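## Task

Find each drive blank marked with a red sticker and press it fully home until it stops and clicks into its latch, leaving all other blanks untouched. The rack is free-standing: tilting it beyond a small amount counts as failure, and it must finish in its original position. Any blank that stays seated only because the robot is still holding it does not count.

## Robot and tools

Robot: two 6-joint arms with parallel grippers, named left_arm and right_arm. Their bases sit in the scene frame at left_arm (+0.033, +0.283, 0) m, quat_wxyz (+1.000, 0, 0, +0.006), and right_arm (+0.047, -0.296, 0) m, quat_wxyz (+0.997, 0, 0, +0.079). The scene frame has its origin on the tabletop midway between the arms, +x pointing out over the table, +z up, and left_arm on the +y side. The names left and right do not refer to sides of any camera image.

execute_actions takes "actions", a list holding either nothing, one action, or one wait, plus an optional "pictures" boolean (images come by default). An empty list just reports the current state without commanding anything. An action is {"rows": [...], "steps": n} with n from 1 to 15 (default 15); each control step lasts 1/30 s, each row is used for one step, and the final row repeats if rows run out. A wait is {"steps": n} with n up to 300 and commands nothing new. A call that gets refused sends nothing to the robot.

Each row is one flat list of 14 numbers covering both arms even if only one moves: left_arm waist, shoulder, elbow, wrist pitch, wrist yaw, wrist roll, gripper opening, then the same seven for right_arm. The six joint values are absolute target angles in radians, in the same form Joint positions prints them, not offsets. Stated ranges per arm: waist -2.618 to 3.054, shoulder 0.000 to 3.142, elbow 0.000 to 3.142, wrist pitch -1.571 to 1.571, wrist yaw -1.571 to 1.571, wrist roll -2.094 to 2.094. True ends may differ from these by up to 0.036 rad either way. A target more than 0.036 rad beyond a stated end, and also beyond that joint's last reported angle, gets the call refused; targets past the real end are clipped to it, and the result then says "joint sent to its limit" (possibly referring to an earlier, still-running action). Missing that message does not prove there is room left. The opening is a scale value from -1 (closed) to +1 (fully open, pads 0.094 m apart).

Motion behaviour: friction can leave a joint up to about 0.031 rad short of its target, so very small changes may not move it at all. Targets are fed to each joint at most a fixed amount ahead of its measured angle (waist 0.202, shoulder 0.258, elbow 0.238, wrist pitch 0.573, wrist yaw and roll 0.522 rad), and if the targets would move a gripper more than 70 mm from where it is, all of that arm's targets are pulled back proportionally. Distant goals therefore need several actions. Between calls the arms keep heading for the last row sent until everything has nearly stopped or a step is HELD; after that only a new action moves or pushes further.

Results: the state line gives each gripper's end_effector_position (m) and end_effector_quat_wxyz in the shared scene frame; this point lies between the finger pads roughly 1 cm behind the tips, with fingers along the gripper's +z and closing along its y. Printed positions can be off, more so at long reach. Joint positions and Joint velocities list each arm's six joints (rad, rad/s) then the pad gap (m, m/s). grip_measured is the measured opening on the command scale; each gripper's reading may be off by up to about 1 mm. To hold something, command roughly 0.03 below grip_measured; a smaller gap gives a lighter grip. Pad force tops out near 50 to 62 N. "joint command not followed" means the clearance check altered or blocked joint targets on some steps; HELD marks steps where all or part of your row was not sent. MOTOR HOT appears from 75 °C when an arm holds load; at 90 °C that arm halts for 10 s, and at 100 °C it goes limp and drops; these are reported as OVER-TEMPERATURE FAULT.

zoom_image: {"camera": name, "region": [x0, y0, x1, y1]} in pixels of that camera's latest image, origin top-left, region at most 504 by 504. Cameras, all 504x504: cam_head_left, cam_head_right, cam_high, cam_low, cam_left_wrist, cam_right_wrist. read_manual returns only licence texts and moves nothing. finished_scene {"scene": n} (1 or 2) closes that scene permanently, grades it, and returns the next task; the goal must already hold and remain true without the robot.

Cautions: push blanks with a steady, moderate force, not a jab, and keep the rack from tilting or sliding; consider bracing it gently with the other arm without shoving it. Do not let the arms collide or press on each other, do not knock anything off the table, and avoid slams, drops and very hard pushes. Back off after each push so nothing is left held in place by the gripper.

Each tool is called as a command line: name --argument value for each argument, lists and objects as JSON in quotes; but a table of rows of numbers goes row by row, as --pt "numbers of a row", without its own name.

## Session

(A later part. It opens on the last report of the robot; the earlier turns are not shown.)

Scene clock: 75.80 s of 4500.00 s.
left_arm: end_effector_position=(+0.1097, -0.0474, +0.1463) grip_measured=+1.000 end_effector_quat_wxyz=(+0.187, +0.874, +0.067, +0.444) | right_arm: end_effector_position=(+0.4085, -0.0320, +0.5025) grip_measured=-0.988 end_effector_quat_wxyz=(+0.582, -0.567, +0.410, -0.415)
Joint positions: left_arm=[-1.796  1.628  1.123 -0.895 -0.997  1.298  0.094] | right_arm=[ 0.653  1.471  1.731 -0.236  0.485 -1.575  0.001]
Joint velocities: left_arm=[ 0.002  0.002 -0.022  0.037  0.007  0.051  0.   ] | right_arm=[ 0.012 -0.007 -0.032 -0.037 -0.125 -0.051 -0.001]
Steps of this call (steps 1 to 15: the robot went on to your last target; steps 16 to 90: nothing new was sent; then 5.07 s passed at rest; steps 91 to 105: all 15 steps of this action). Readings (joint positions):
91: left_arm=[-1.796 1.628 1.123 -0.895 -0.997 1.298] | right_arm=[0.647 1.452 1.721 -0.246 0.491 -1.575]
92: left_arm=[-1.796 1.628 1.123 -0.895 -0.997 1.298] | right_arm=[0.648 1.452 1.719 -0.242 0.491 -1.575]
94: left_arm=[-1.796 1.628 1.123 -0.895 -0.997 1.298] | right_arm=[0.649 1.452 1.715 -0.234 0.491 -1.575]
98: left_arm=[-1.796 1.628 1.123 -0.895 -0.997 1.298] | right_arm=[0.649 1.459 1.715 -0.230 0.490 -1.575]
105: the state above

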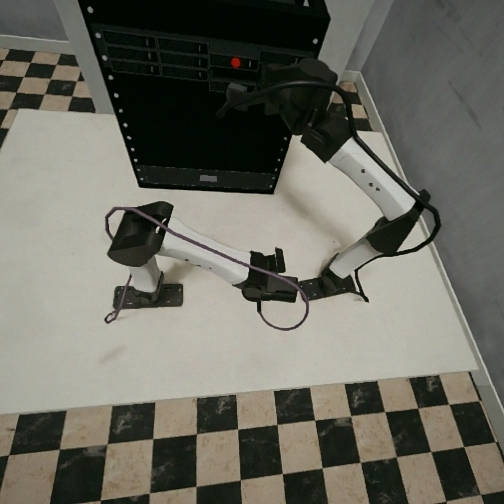

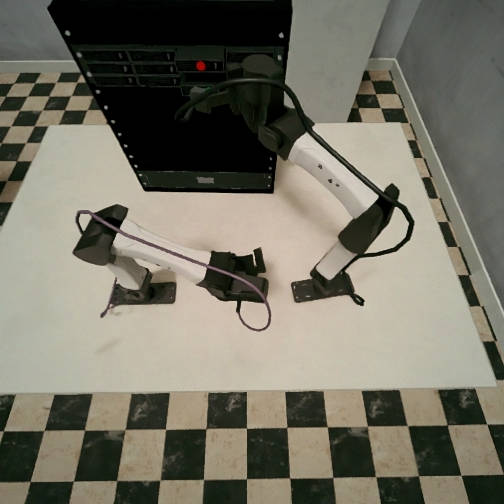

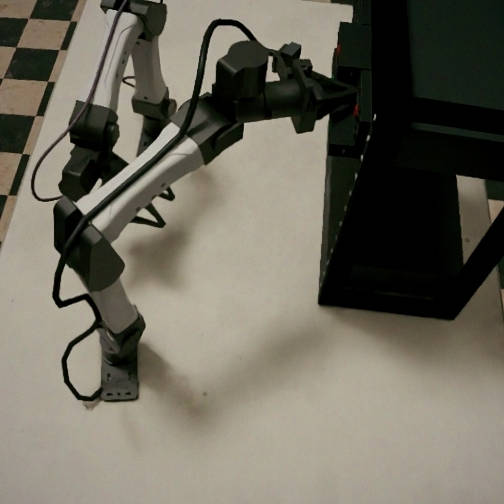

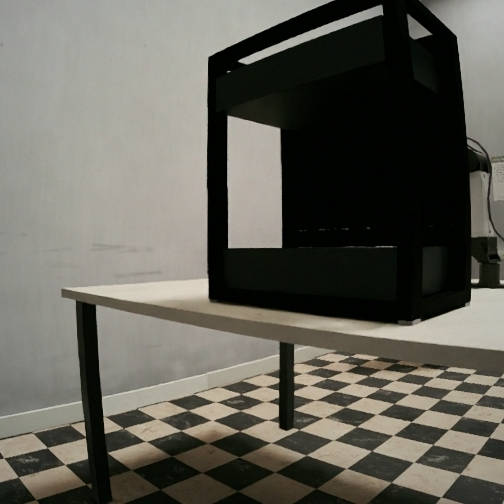

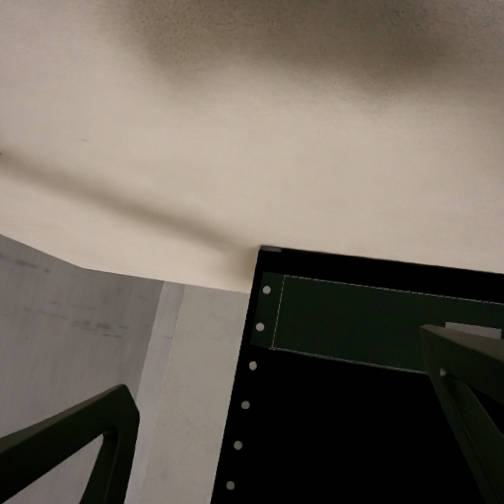

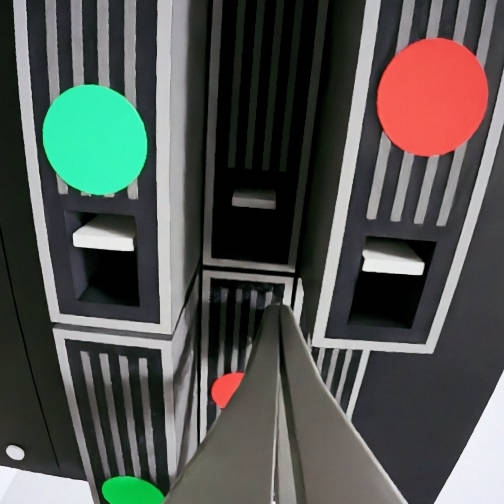

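execute_actions --actions '[{"rows":[[-1.796,1.628,1.123,-0.895,-0.997,1.298,1,0.66,1.45,1.70,-0.25,0.5,-1.58,-1],[-1.796,1.628,1.123,-0.895,-0.997,1.298,1,0.68,1.40,1.66,-0.26,0.53,-1.58,-1],[-1.796,1.628,1.123,-0.895,-0.997,1.298,1,0.71,1.35,1.62,-0.27,0.56,-1.58,-1],[-1.796,1.628,1.123,-0.895,-0.997,1.298,1,0.74,1.30,1.59,-0.29,0.59,-1.58,-1],[-1.796,1.628,1.123,-0.895,-0.997,1.298,1,0.77,1.25,1.56,-0.31,0.62,-1.58,-1],[-1.796,1.628,1.123,-0.895,-0.997,1.298,1,0.80,1.22,1.56,-0.33,0.64,-1.58,-1],[-1.796,1.628,1.123,-0.895,-0.997,1.298,1,0.81,1.22,1.62,-0.39,0.62,-1.58,-1],[-1.796,1.628,1.123,-0.895,-0.997,1.298,1,0.82,1.25,1.70,-0.43,0.6,-1.58,-1],[-1.796,1.628,1.123,-0.895,-0.997,1.298,1,0.83,1.30,1.75,-0.43,0.58,-1.58,-1],[-1.796,1.628,1.123,-0.895,-0.997,1.298,1,0.84,1.36,1.80,-0.42,0.55,-1.58,-1],[-1.796,1.628,1.123,-0.895,-0.997,1.298,1,0.85,1.42,1.84,-0.40,0.52,-1.58,-1],[-1.796,1.628,1.123,-0.895,-0.997,1.298,1,0.862,1.475,1.868,-0.385,0.505,-1.58,-1]],"steps":15}]' --pictures false

execute_actions --actions '[{"steps":12}]'

Scene clock: 85.27 s of 4500.00 s.
left_arm: end_effector_position=(+0.1097, -0.0474, +0.1463) grip_measured=+1.000 end_effector_quat_wxyz=(+0.187, +0.874, +0.067, +0.444) | right_arm: end_effector_position=(+0.3265, -0.0152, +0.5642) grip_measured=-0.988 end_effector_quat_wxyz=(+0.645, -0.561, +0.365, -0.370)
Joint positions: left_arm=[-1.796  1.628  1.123 -0.895 -0.997  1.298  0.094] | right_arm=[ 0.853  1.399  1.865 -0.344  0.535 -1.576  0.001]
Joint velocities: left_arm=[-0.007 -0.022  0.012 -0.022  0.066 -0.022  0.   ] | right_arm=[ 0.061  0.535 -0.007  0.051 -0.139 -0.066  0.001]
Steps of this call (steps 1 to 15: the robot went on to your last target; steps 16 to 90: nothing new was sent; then 5.97 s passed at rest; steps 91 to 105: all 15 steps of this action). Readings (joint positions):
91: left_arm=[-1.796 1.628 1.123 -0.895 -0.997 1.298] | right_arm=[0.658 1.465 1.731 -0.238 0.483 -1.575]
92: left_arm=[-1.796 1.628 1.123 -0.895 -0.997 1.298] | right_arm=[0.661 1.457 1.721 -0.236 0.489 -1.575]
94: left_arm=[-1.796 1.628 1.123 -0.895 -0.997 1.298] | right_arm=[0.684 1.410 1.662 -0.244 0.517 -1.575]
98: left_arm=[-1.796 1.628 1.123 -0.895 -0.997 1.298] | right_arm=[0.792 1.285 1.604 -0.348 0.570 -1.576]
105: the state above

Scene clock: 85.67 s of 4500.00 s.
left_arm: end_effector_position=(+0.1097, -0.0474, +0.1463) grip_measured=+1.000 end_effector_quat_wxyz=(+0.187, +0.874, +0.067, +0.444) | right_arm: end_effector_position=(+0.3437, +0.0195, +0.5227) grip_measured=-0.988 end_effector_quat_wxyz=(+0.606, -0.610, +0.359, -0.363)
Joint positions: left_arm=[-1.796  1.628  1.123 -0.895 -0.997  1.298  0.094] | right_arm=[ 0.854  1.483  1.865 -0.386  0.514 -1.576  0.001]
Joint velocities: left_arm=[ 0.002  0.027  0.007  0.007 -0.037  0.007  0.   ] | right_arm=[-0.012 -0.002  0.007 -0.022  0.007 -0.066 -0.   ]
Steps of this call (steps 1 to 12: the robot went on to your last target). Readings (joint positions):
1: left_arm=[-1.796 1.628 1.123 -0.895 -0.997 1.298] | right_arm=[0.854 1.417 1.865 -0.347 0.530 -1.576]
2: left_arm=[-1.796 1.628 1.123 -0.895 -0.997 1.298] | right_arm=[0.854 1.435 1.865 -0.354 0.526 -1.576]
4: left_arm=[-1.796 1.628 1.123 -0.895 -0.997 1.298] | right_arm=[0.854 1.465 1.865 -0.368 0.520 -1.576]
8: left_arm=[-1.796 1.628 1.123 -0.895 -0.997 1.298] | right_arm=[0.854 1.483 1.865 -0.387 0.514 -1.576]
12: the state above

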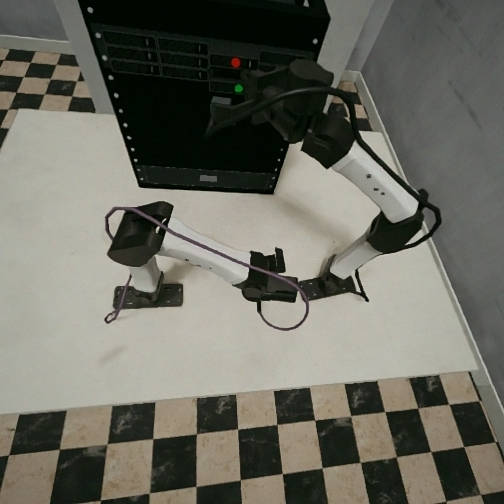

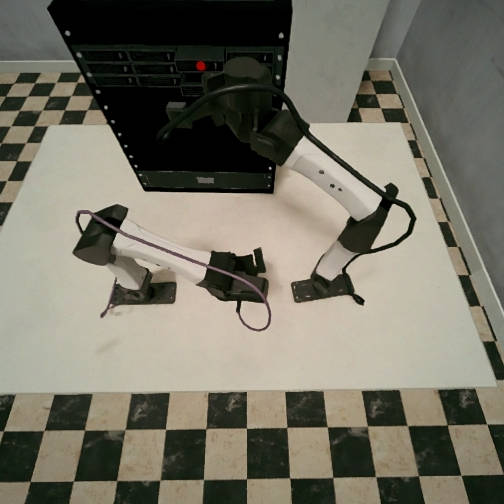

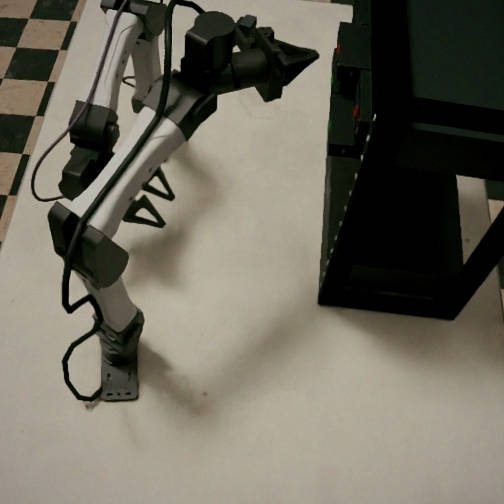

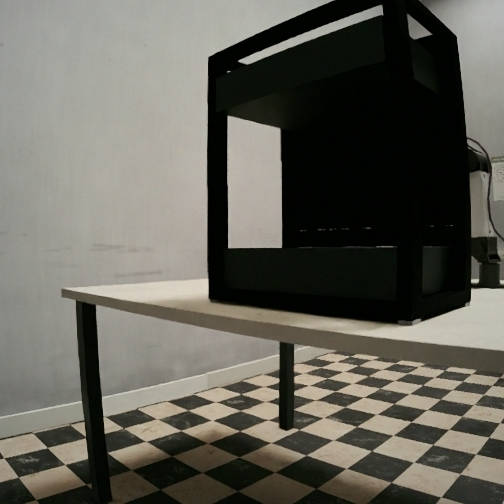

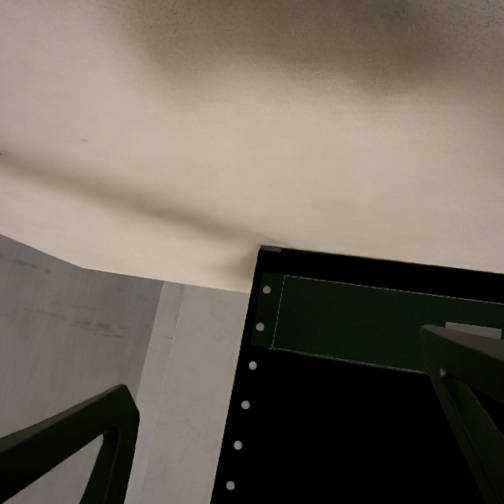

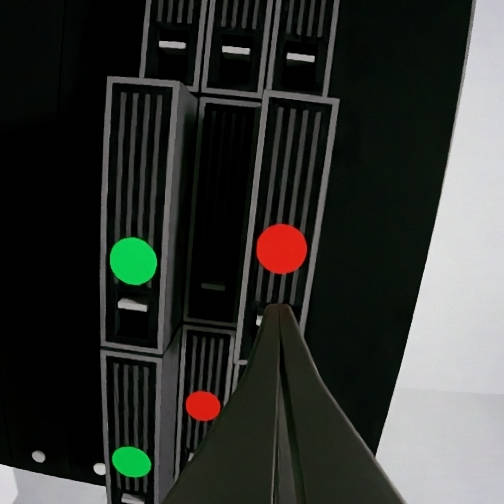

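execute_actions --actions '[{"rows":[[-1.796,1.628,1.123,-0.895,-0.997,1.298,1,0.84,1.5,1.885,-0.385,0.5,-1.58,-1],[-1.796,1.628,1.123,-0.895,-0.997,1.298,1,0.832,1.513,1.898,-0.383,0.493,-1.58,-1],[-1.796,1.628,1.123,-0.895,-0.997,1.298,1,0.824,1.526,1.911,-0.381,0.486,-1.58,-1],[-1.796,1.628,1.123,-0.895,-0.997,1.298,1,0.816,1.539,1.924,-0.38,0.479,-1.58,-1],[-1.796,1.628,1.123,-0.895,-0.997,1.298,1,0.808,1.552,1.937,-0.379,0.472,-1.58,-1],[-1.796,1.628,1.123,-0.895,-0.997,1.298,1,0.8,1.565,1.95,-0.378,0.465,-1.58,-1],[-1.796,1.628,1.123,-0.895,-0.997,1.298,1,0.792,1.578,1.963,-0.377,0.458,-1.58,-1],[-1.796,1.628,1.123,-0.895,-0.997,1.298,1,0.785,1.591,1.976,-0.377,0.451,-1.58,-1],[-1.796,1.628,1.123,-0.895,-0.997,1.298,1,0.778,1.604,1.989,-0.377,0.444,-1.58,-1],[-1.796,1.628,1.123,-0.895,-0.997,1.298,1,0.77,1.617,2.002,-0.378,0.437,-1.58,-1],[-1.796,1.628,1.123,-0.895,-0.997,1.298,1,0.762,1.63,2.015,-0.38,0.43,-1.58,-1],[-1.796,1.628,1.123,-0.895,-0.997,1.298,1,0.754,1.645,2.028,-0.381,0.423,-1.58,-1],[-1.796,1.628,1.123,-0.895,-0.997,1.298,1,0.746,1.66,2.041,-0.382,0.416,-1.58,-1]],"steps":15}]'

Scene clock: 98.03 s of 4500.00 s.
left_arm: end_effector_position=(+0.1097, -0.0474, +0.1463) grip_measured=+1.000 end_effector_quat_wxyz=(+0.187, +0.874, +0.067, +0.444) | right_arm: end_effector_position=(+0.3797, +0.0361, +0.5302) grip_measured=-0.988 end_effector_quat_wxyz=(+0.614, -0.607, +0.355, -0.359)
Joint positions: left_arm=[-1.796  1.628  1.123 -0.895 -0.997  1.298  0.094] | right_arm=[ 0.778  1.616  2.013 -0.385  0.424 -1.576  0.001]
Joint velocities: left_arm=[ 0.002  0.002 -0.002  0.022 -0.037  0.007  0.   ] | right_arm=[-0.071  0.115  0.139  0.022 -0.227  0.007  0.001]
Steps of this call (steps 1 to 30: the robot went on to your last target; steps 31 to 90: nothing new was sent; then 8.87 s passed at rest; steps 91 to 105: all 15 steps of this action). Readings (joint positions):
91: left_arm=[-1.796 1.628 1.123 -0.895 -0.997 1.298] | right_arm=[0.854 1.483 1.865 -0.386 0.512 -1.576]
92: left_arm=[-1.796 1.628 1.123 -0.895 -0.997 1.298] | right_arm=[0.851 1.483 1.865 -0.386 0.510 -1.576]
94: left_arm=[-1.796 1.628 1.123 -0.895 -0.997 1.298] | right_arm=[0.840 1.492 1.879 -0.387 0.503 -1.576]
98: left_arm=[-1.796 1.628 1.123 -0.895 -0.997 1.298] | right_arm=[0.806 1.539 1.933 -0.383 0.484 -1.576]
105: the state above

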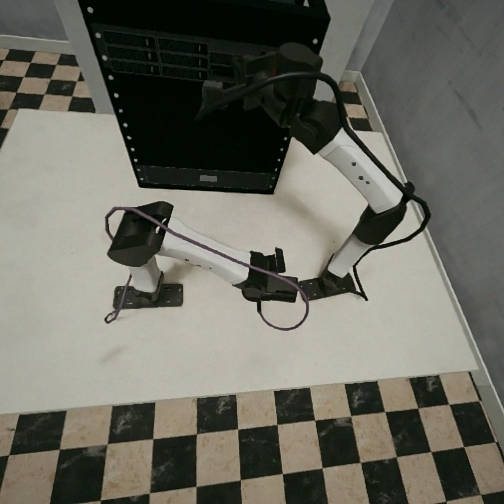

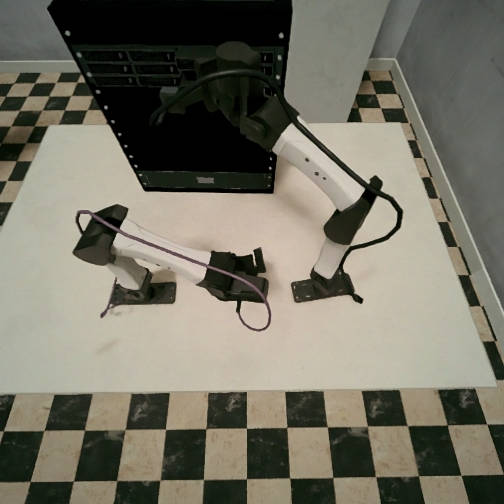

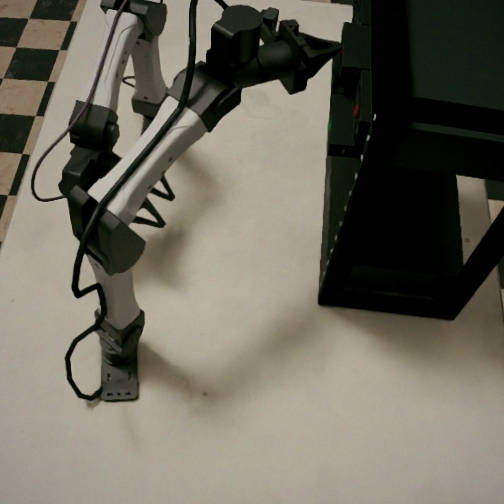

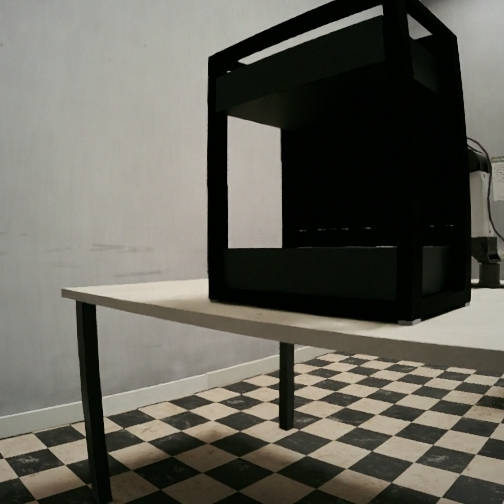

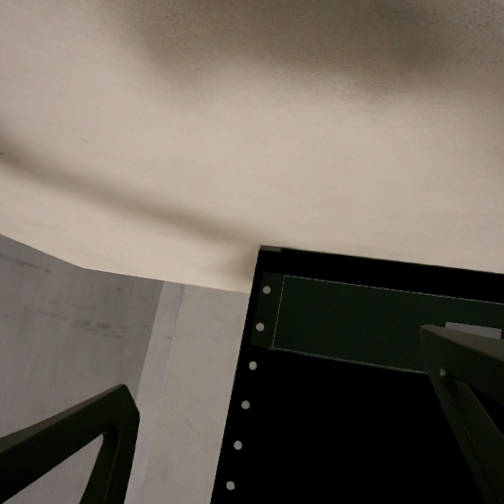

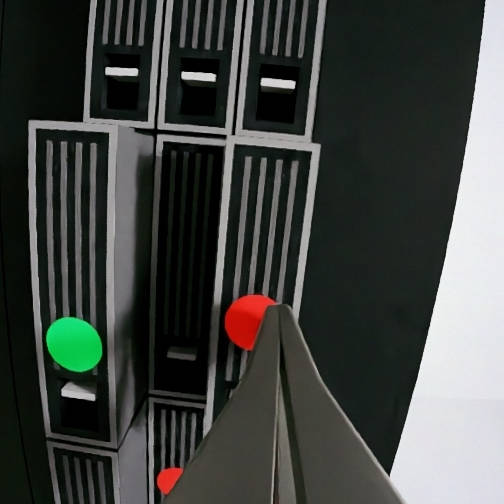

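execute_actions --actions '[{"rows":[[-1.796,1.628,1.123,-0.895,-0.997,1.298,1,0.76,1.645,2.0,-0.365,0.425,-1.58,-1],[-1.796,1.628,1.123,-0.895,-0.997,1.298,1,0.755,1.655,2.0,-0.36,0.42,-1.58,-1],[-1.796,1.628,1.123,-0.895,-0.997,1.298,1,0.75,1.665,2.01,-0.36,0.415,-1.58,-1],[-1.796,1.628,1.123,-0.895,-0.997,1.298,1,0.745,1.677,2.022,-0.36,0.41,-1.58,-1],[-1.796,1.628,1.123,-0.895,-0.997,1.298,1,0.74,1.689,2.034,-0.36,0.406,-1.58,-1],[-1.796,1.628,1.123,-0.895,-0.997,1.298,1,0.735,1.701,2.046,-0.36,0.402,-1.58,-1],[-1.796,1.628,1.123,-0.895,-0.997,1.298,1,0.73,1.713,2.058,-0.36,0.398,-1.58,-1],[-1.796,1.628,1.123,-0.895,-0.997,1.298,1,0.724,1.725,2.07,-0.36,0.394,-1.58,-1],[-1.796,1.628,1.123,-0.895,-0.997,1.298,1,0.718,1.74,2.08,-0.36,0.39,-1.58,-1],[-1.796,1.628,1.123,-0.895,-0.997,1.298,1,0.712,1.755,2.09,-0.36,0.39,-1.58,-1],[-1.796,1.628,1.123,-0.895,-0.997,1.298,1,0.706,1.77,2.10,-0.36,0.39,-1.58,-1]],"steps":15}]'

Scene clock: 108.80 s of 4500.00 s.
left_arm: end_effector_position=(+0.1097, -0.0474, +0.1463) grip_measured=+1.000 end_effector_quat_wxyz=(+0.187, +0.874, +0.067, +0.444) | right_arm: end_effector_position=(+0.4089, +0.0568, +0.5197) grip_measured=-0.988 end_effector_quat_wxyz=(+0.616, -0.611, +0.349, -0.354)
Joint positions: left_arm=[-1.796  1.628  1.123 -0.895 -0.997  1.298  0.094] | right_arm=[ 0.737  1.722  2.084 -0.352  0.364 -1.576  0.001]
Joint velocities: left_arm=[-0.002 -0.002  0.012  0.022 -0.11  -0.066  0.   ] | right_arm=[-0.002  0.115 -0.002  0.037 -0.125 -0.051  0.   ]
Steps of this call (steps 1 to 30: the robot went on to your last target; steps 31 to 90: nothing new was sent; then 7.27 s passed at rest; steps 91 to 105: all 15 steps of this action). Readings (joint positions):
91: left_arm=[-1.796 1.628 1.123 -0.895 -0.997 1.298] | right_arm=[0.772 1.620 2.019 -0.386 0.399 -1.576]
92: left_arm=[-1.796 1.628 1.123 -0.895 -0.997 1.298] | right_arm=[0.772 1.620 2.019 -0.386 0.399 -1.576]
94: left_arm=[-1.796 1.628 1.123 -0.895 -0.997 1.298] | right_arm=[0.772 1.621 2.019 -0.385 0.398 -1.576]
98: left_arm=[-1.796 1.628 1.123 -0.895 -0.997 1.298] | right_arm=[0.765 1.647 2.039 -0.375 0.384 -1.576]
105: the state above

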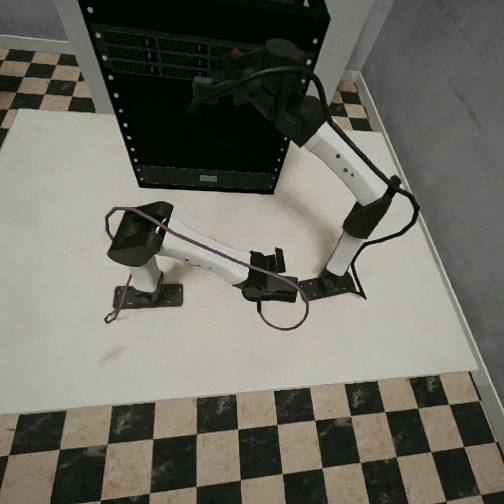

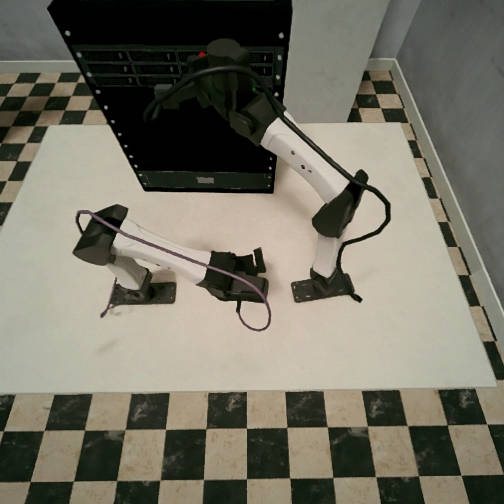

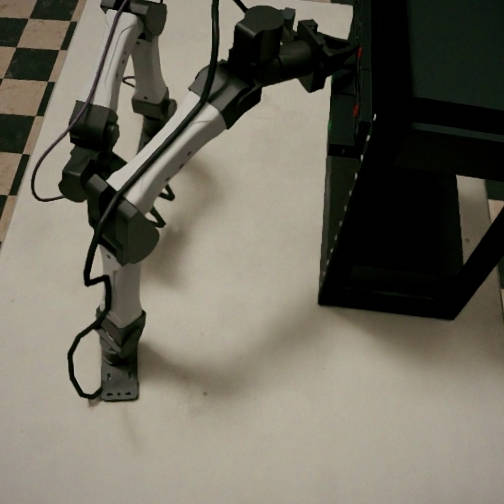

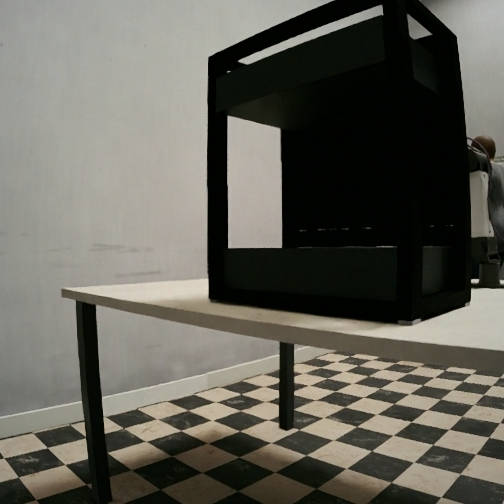

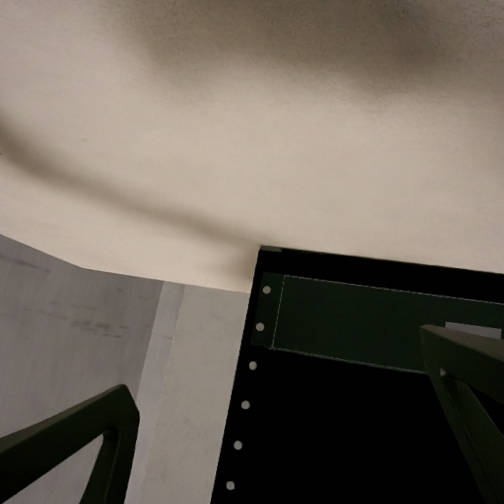

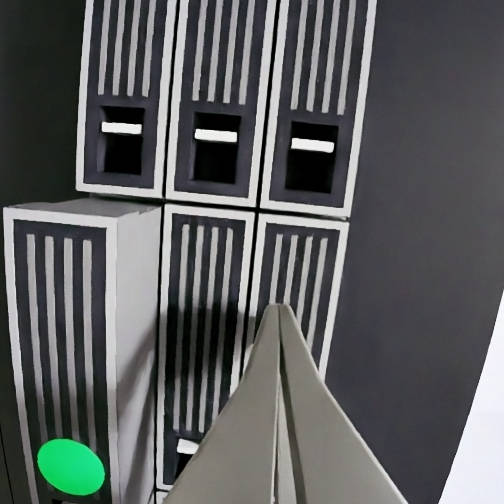

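execute_actions --actions '[{"rows":[[-1.796,1.628,1.123,-0.895,-0.997,1.298,1,0.7,1.78,2.11,-0.36,0.41,-1.58,-1],[-1.796,1.628,1.123,-0.895,-0.997,1.298,1,0.695,1.795,2.125,-0.36,0.42,-1.58,-1],[-1.796,1.628,1.123,-0.895,-0.997,1.298,1,0.69,1.81,2.14,-0.36,0.43,-1.58,-1]],"steps":12}]'

Scene clock: 112.27 s of 4500.00 s.
left_arm: end_effector_position=(+0.1097, -0.0474, +0.1463) grip_measured=+1.000 end_effector_quat_wxyz=(+0.187, +0.874, +0.067, +0.444) | right_arm: end_effector_position=(+0.4106, +0.0605, +0.5184) grip_measured=-0.988 end_effector_quat_wxyz=(+0.612, -0.618, +0.348, -0.351)
Joint positions: left_arm=[-1.796  1.628  1.123 -0.895 -0.997  1.298  0.094] | right_arm=[ 0.736  1.745  2.123 -0.384  0.356 -1.576  0.001]
Joint velocities: left_arm=[ 0.002 -0.017 -0.017 -0.022 -0.007 -0.007  0.   ] | right_arm=[-0.012  0.007  0.012 -0.037 -0.037 -0.022  0.   ]
Steps of this call (steps 1 to 15: the robot went on to your last target; steps 16 to 90: nothing new was sent; then 0.07 s passed at rest; steps 91 to 102: all 12 steps of this action). Readings (joint positions):
91: left_arm=[-1.796 1.628 1.123 -0.895 -0.997 1.298] | right_arm=[0.736 1.727 2.084 -0.353 0.358 -1.576]
92: left_arm=[-1.796 1.628 1.123 -0.895 -0.997 1.298] | right_arm=[0.736 1.729 2.090 -0.356 0.358 -1.576]
94: left_arm=[-1.796 1.628 1.123 -0.895 -0.997 1.298] | right_arm=[0.736 1.740 2.111 -0.370 0.358 -1.576]
98: left_arm=[-1.796 1.628 1.123 -0.895 -0.997 1.298] | right_arm=[0.736 1.744 2.122 -0.383 0.356 -1.576]
102: the state above

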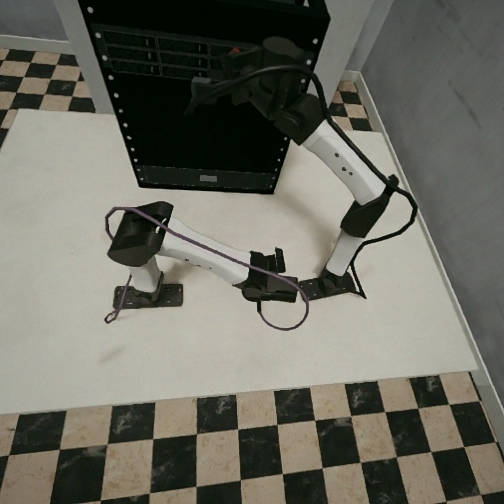

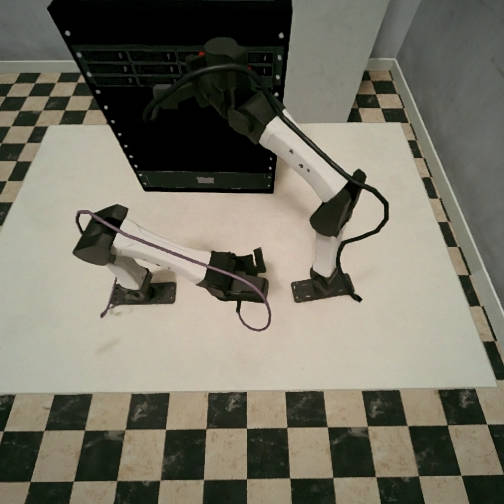

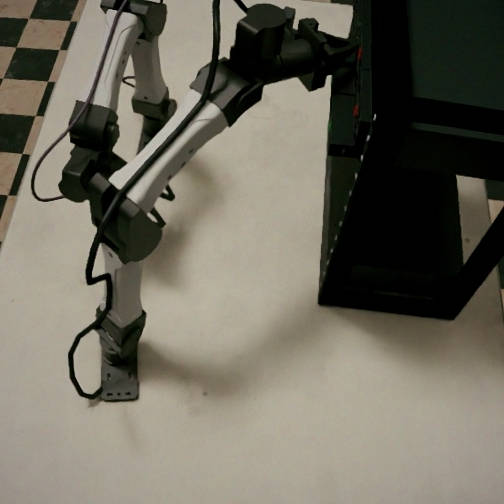

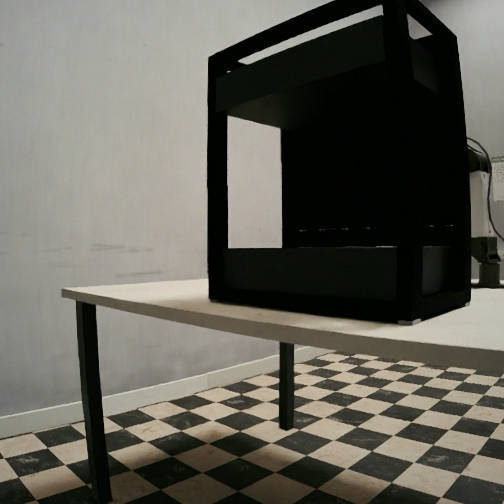

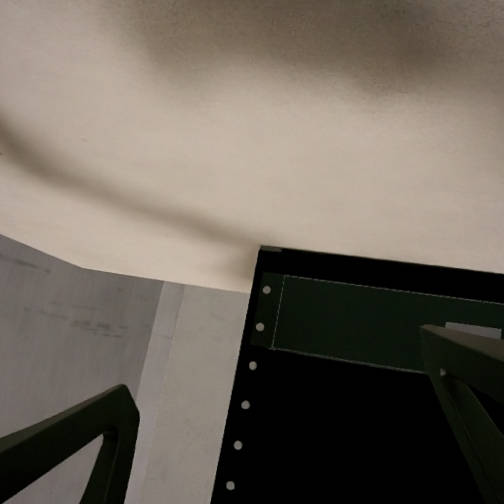

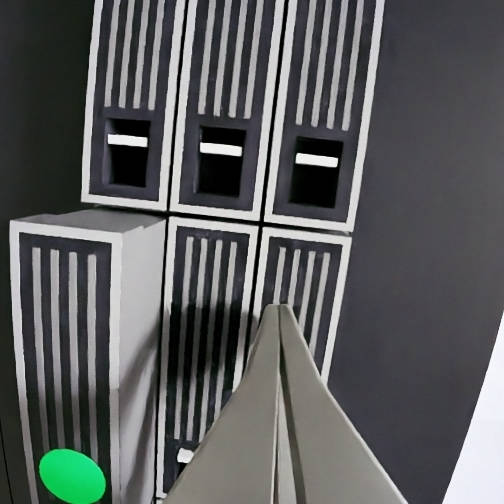

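Back off and verify.

execute_actions --actions '[{"rows":[[-1.796,1.628,1.123,-0.895,-0.997,1.298,1,0.74,1.73,2.10,-0.38,0.38,-1.58,-1],[-1.796,1.628,1.123,-0.895,-0.997,1.298,1,0.76,1.67,2.04,-0.38,0.41,-1.58,-1],[-1.796,1.628,1.123,-0.895,-0.997,1.298,1,0.79,1.60,1.97,-0.38,0.44,-1.58,-1],[-1.796,1.628,1.123,-0.895,-0.997,1.298,1,0.82,1.54,1.92,-0.38,0.47,-1.58,-1],[-1.796,1.628,1.123,-0.895,-0.997,1.298,1,0.85,1.48,1.87,-0.385,0.5,-1.58,-1],[-1.796,1.628,1.123,-0.895,-0.997,1.298,1,0.85,1.40,1.80,-0.39,0.5,-1.58,-1],[-1.796,1.628,1.123,-0.895,-0.997,1.298,1,0.85,1.32,1.74,-0.41,0.45,-1.58,-1],[-1.796,1.628,1.123,-0.895,-0.997,1.298,1,0.85,1.24,1.68,-0.43,0.4,-1.58,-1]],"steps":15}]'

Scene clock: 119.90 s of 4500.00 s.
left_arm: end_effector_position=(+0.1097, -0.0474, +0.1463) grip_measured=+1.000 end_effector_quat_wxyz=(+0.187, +0.874, +0.067, +0.444) | right_arm: end_effector_position=(+0.2874, -0.0439, +0.5531) grip_measured=-0.988 end_effector_quat_wxyz=(+0.657, -0.591, +0.327, -0.335)
Joint positions: left_arm=[-1.796  1.628  1.123 -0.895 -0.997  1.298  0.094] | right_arm=[ 0.851  1.207  1.711 -0.409  0.413 -1.576  0.001]
Joint velocities: left_arm=[-0.002 -0.027 -0.017 -0.022 -0.051 -0.095  0.   ] | right_arm=[ 0.002 -0.134 -0.007  0.139  0.022 -0.007 -0.   ]
Steps of this call (steps 1 to 15: the robot went on to your last target; steps 16 to 90: nothing new was sent; then 4.13 s passed at rest; steps 91 to 105: all 15 steps of this action). Readings (joint positions):
91: left_arm=[-1.796 1.628 1.123 -0.895 -0.997 1.298] | right_arm=[0.739 1.742 2.123 -0.386 0.354 -1.576]
92: left_arm=[-1.796 1.628 1.123 -0.895 -0.997 1.298] | right_arm=[0.742 1.734 2.110 -0.378 0.361 -1.576]
94: left_arm=[-1.796 1.628 1.123 -0.895 -0.997 1.298] | right_arm=[0.761 1.674 2.019 -0.374 0.393 -1.576]
98: left_arm=[-1.796 1.628 1.123 -0.895 -0.997 1.298] | right_arm=[0.842 1.463 1.799 -0.402 0.424 -1.576]
105: the state above

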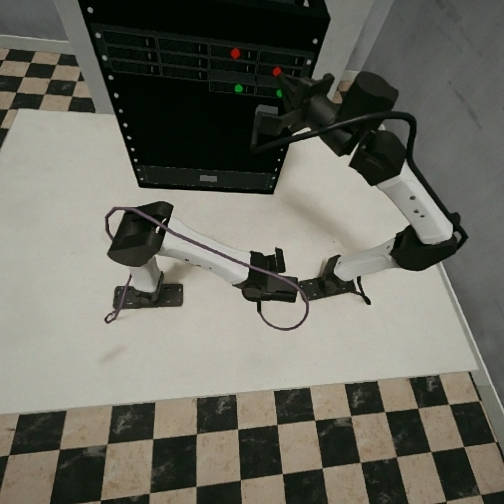

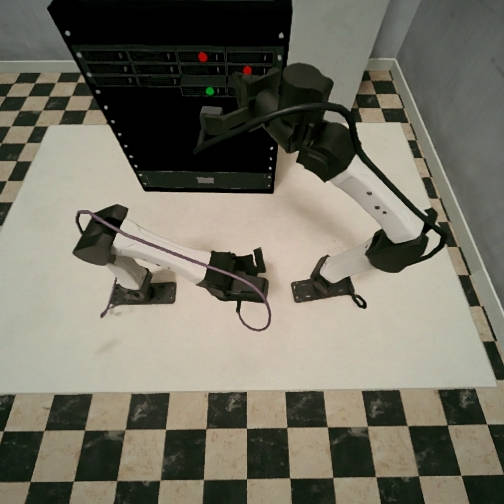

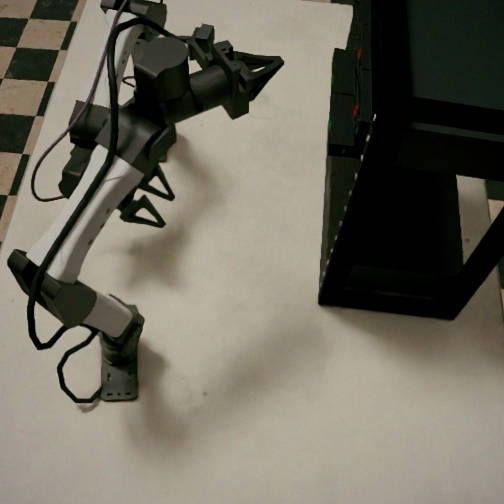

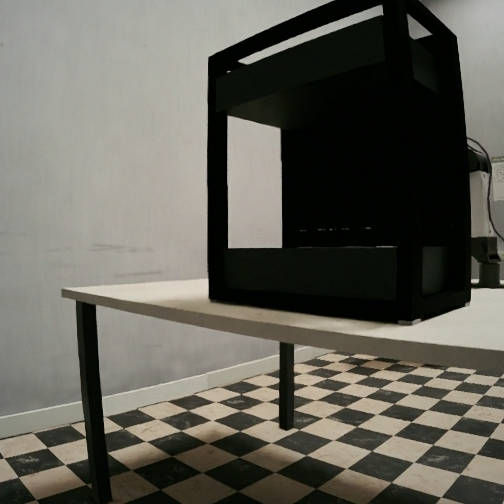

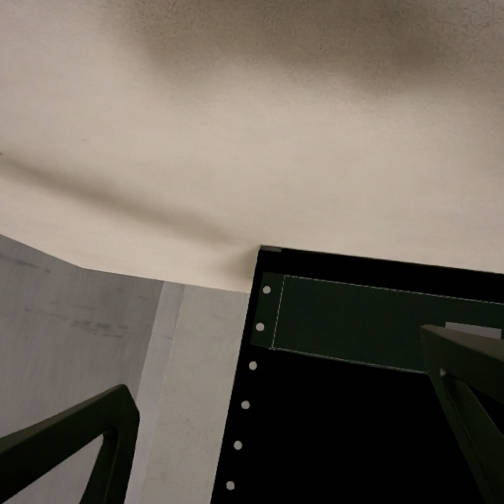

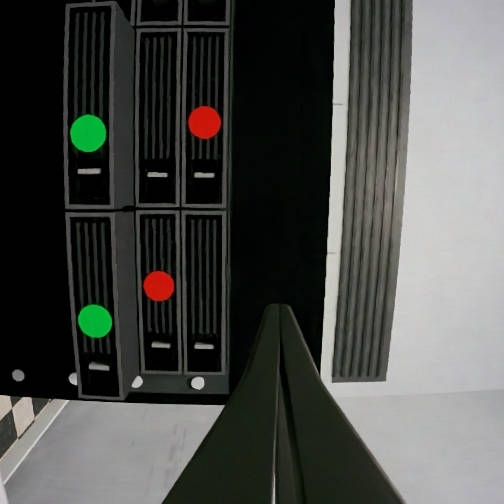

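zoom_image --camera "cam_right_wrist" --region '[50, 150, 260, 410]'

zoom_image --camera "cam_high" --region '[310, 20, 410, 170]'

Region (50, 150, 260, 410) of cam_right_wrist's 504x504 image, scaled by 1.938, with more detail than that image has; it fills the left 407 columns of this view, and the rest is white.

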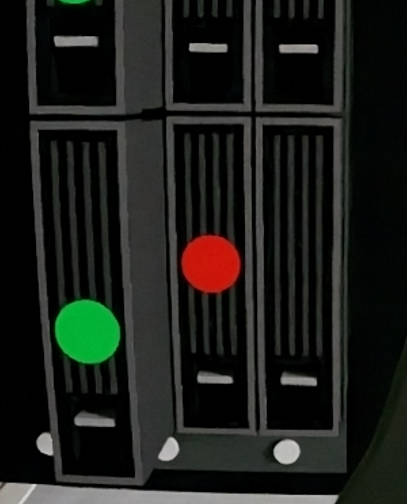

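Region (310, 20, 410, 170) of cam_high's 504x504 image, scaled by 3.360, with more detail than that image has.

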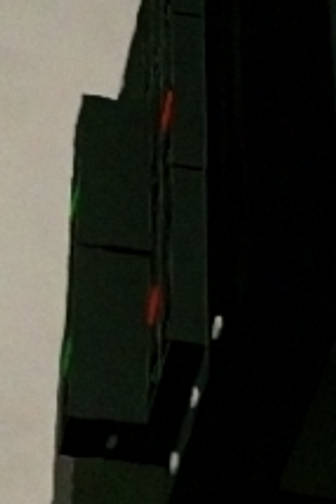

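Flush.

finished_scene --scene 2

The scene is finished: the task was done.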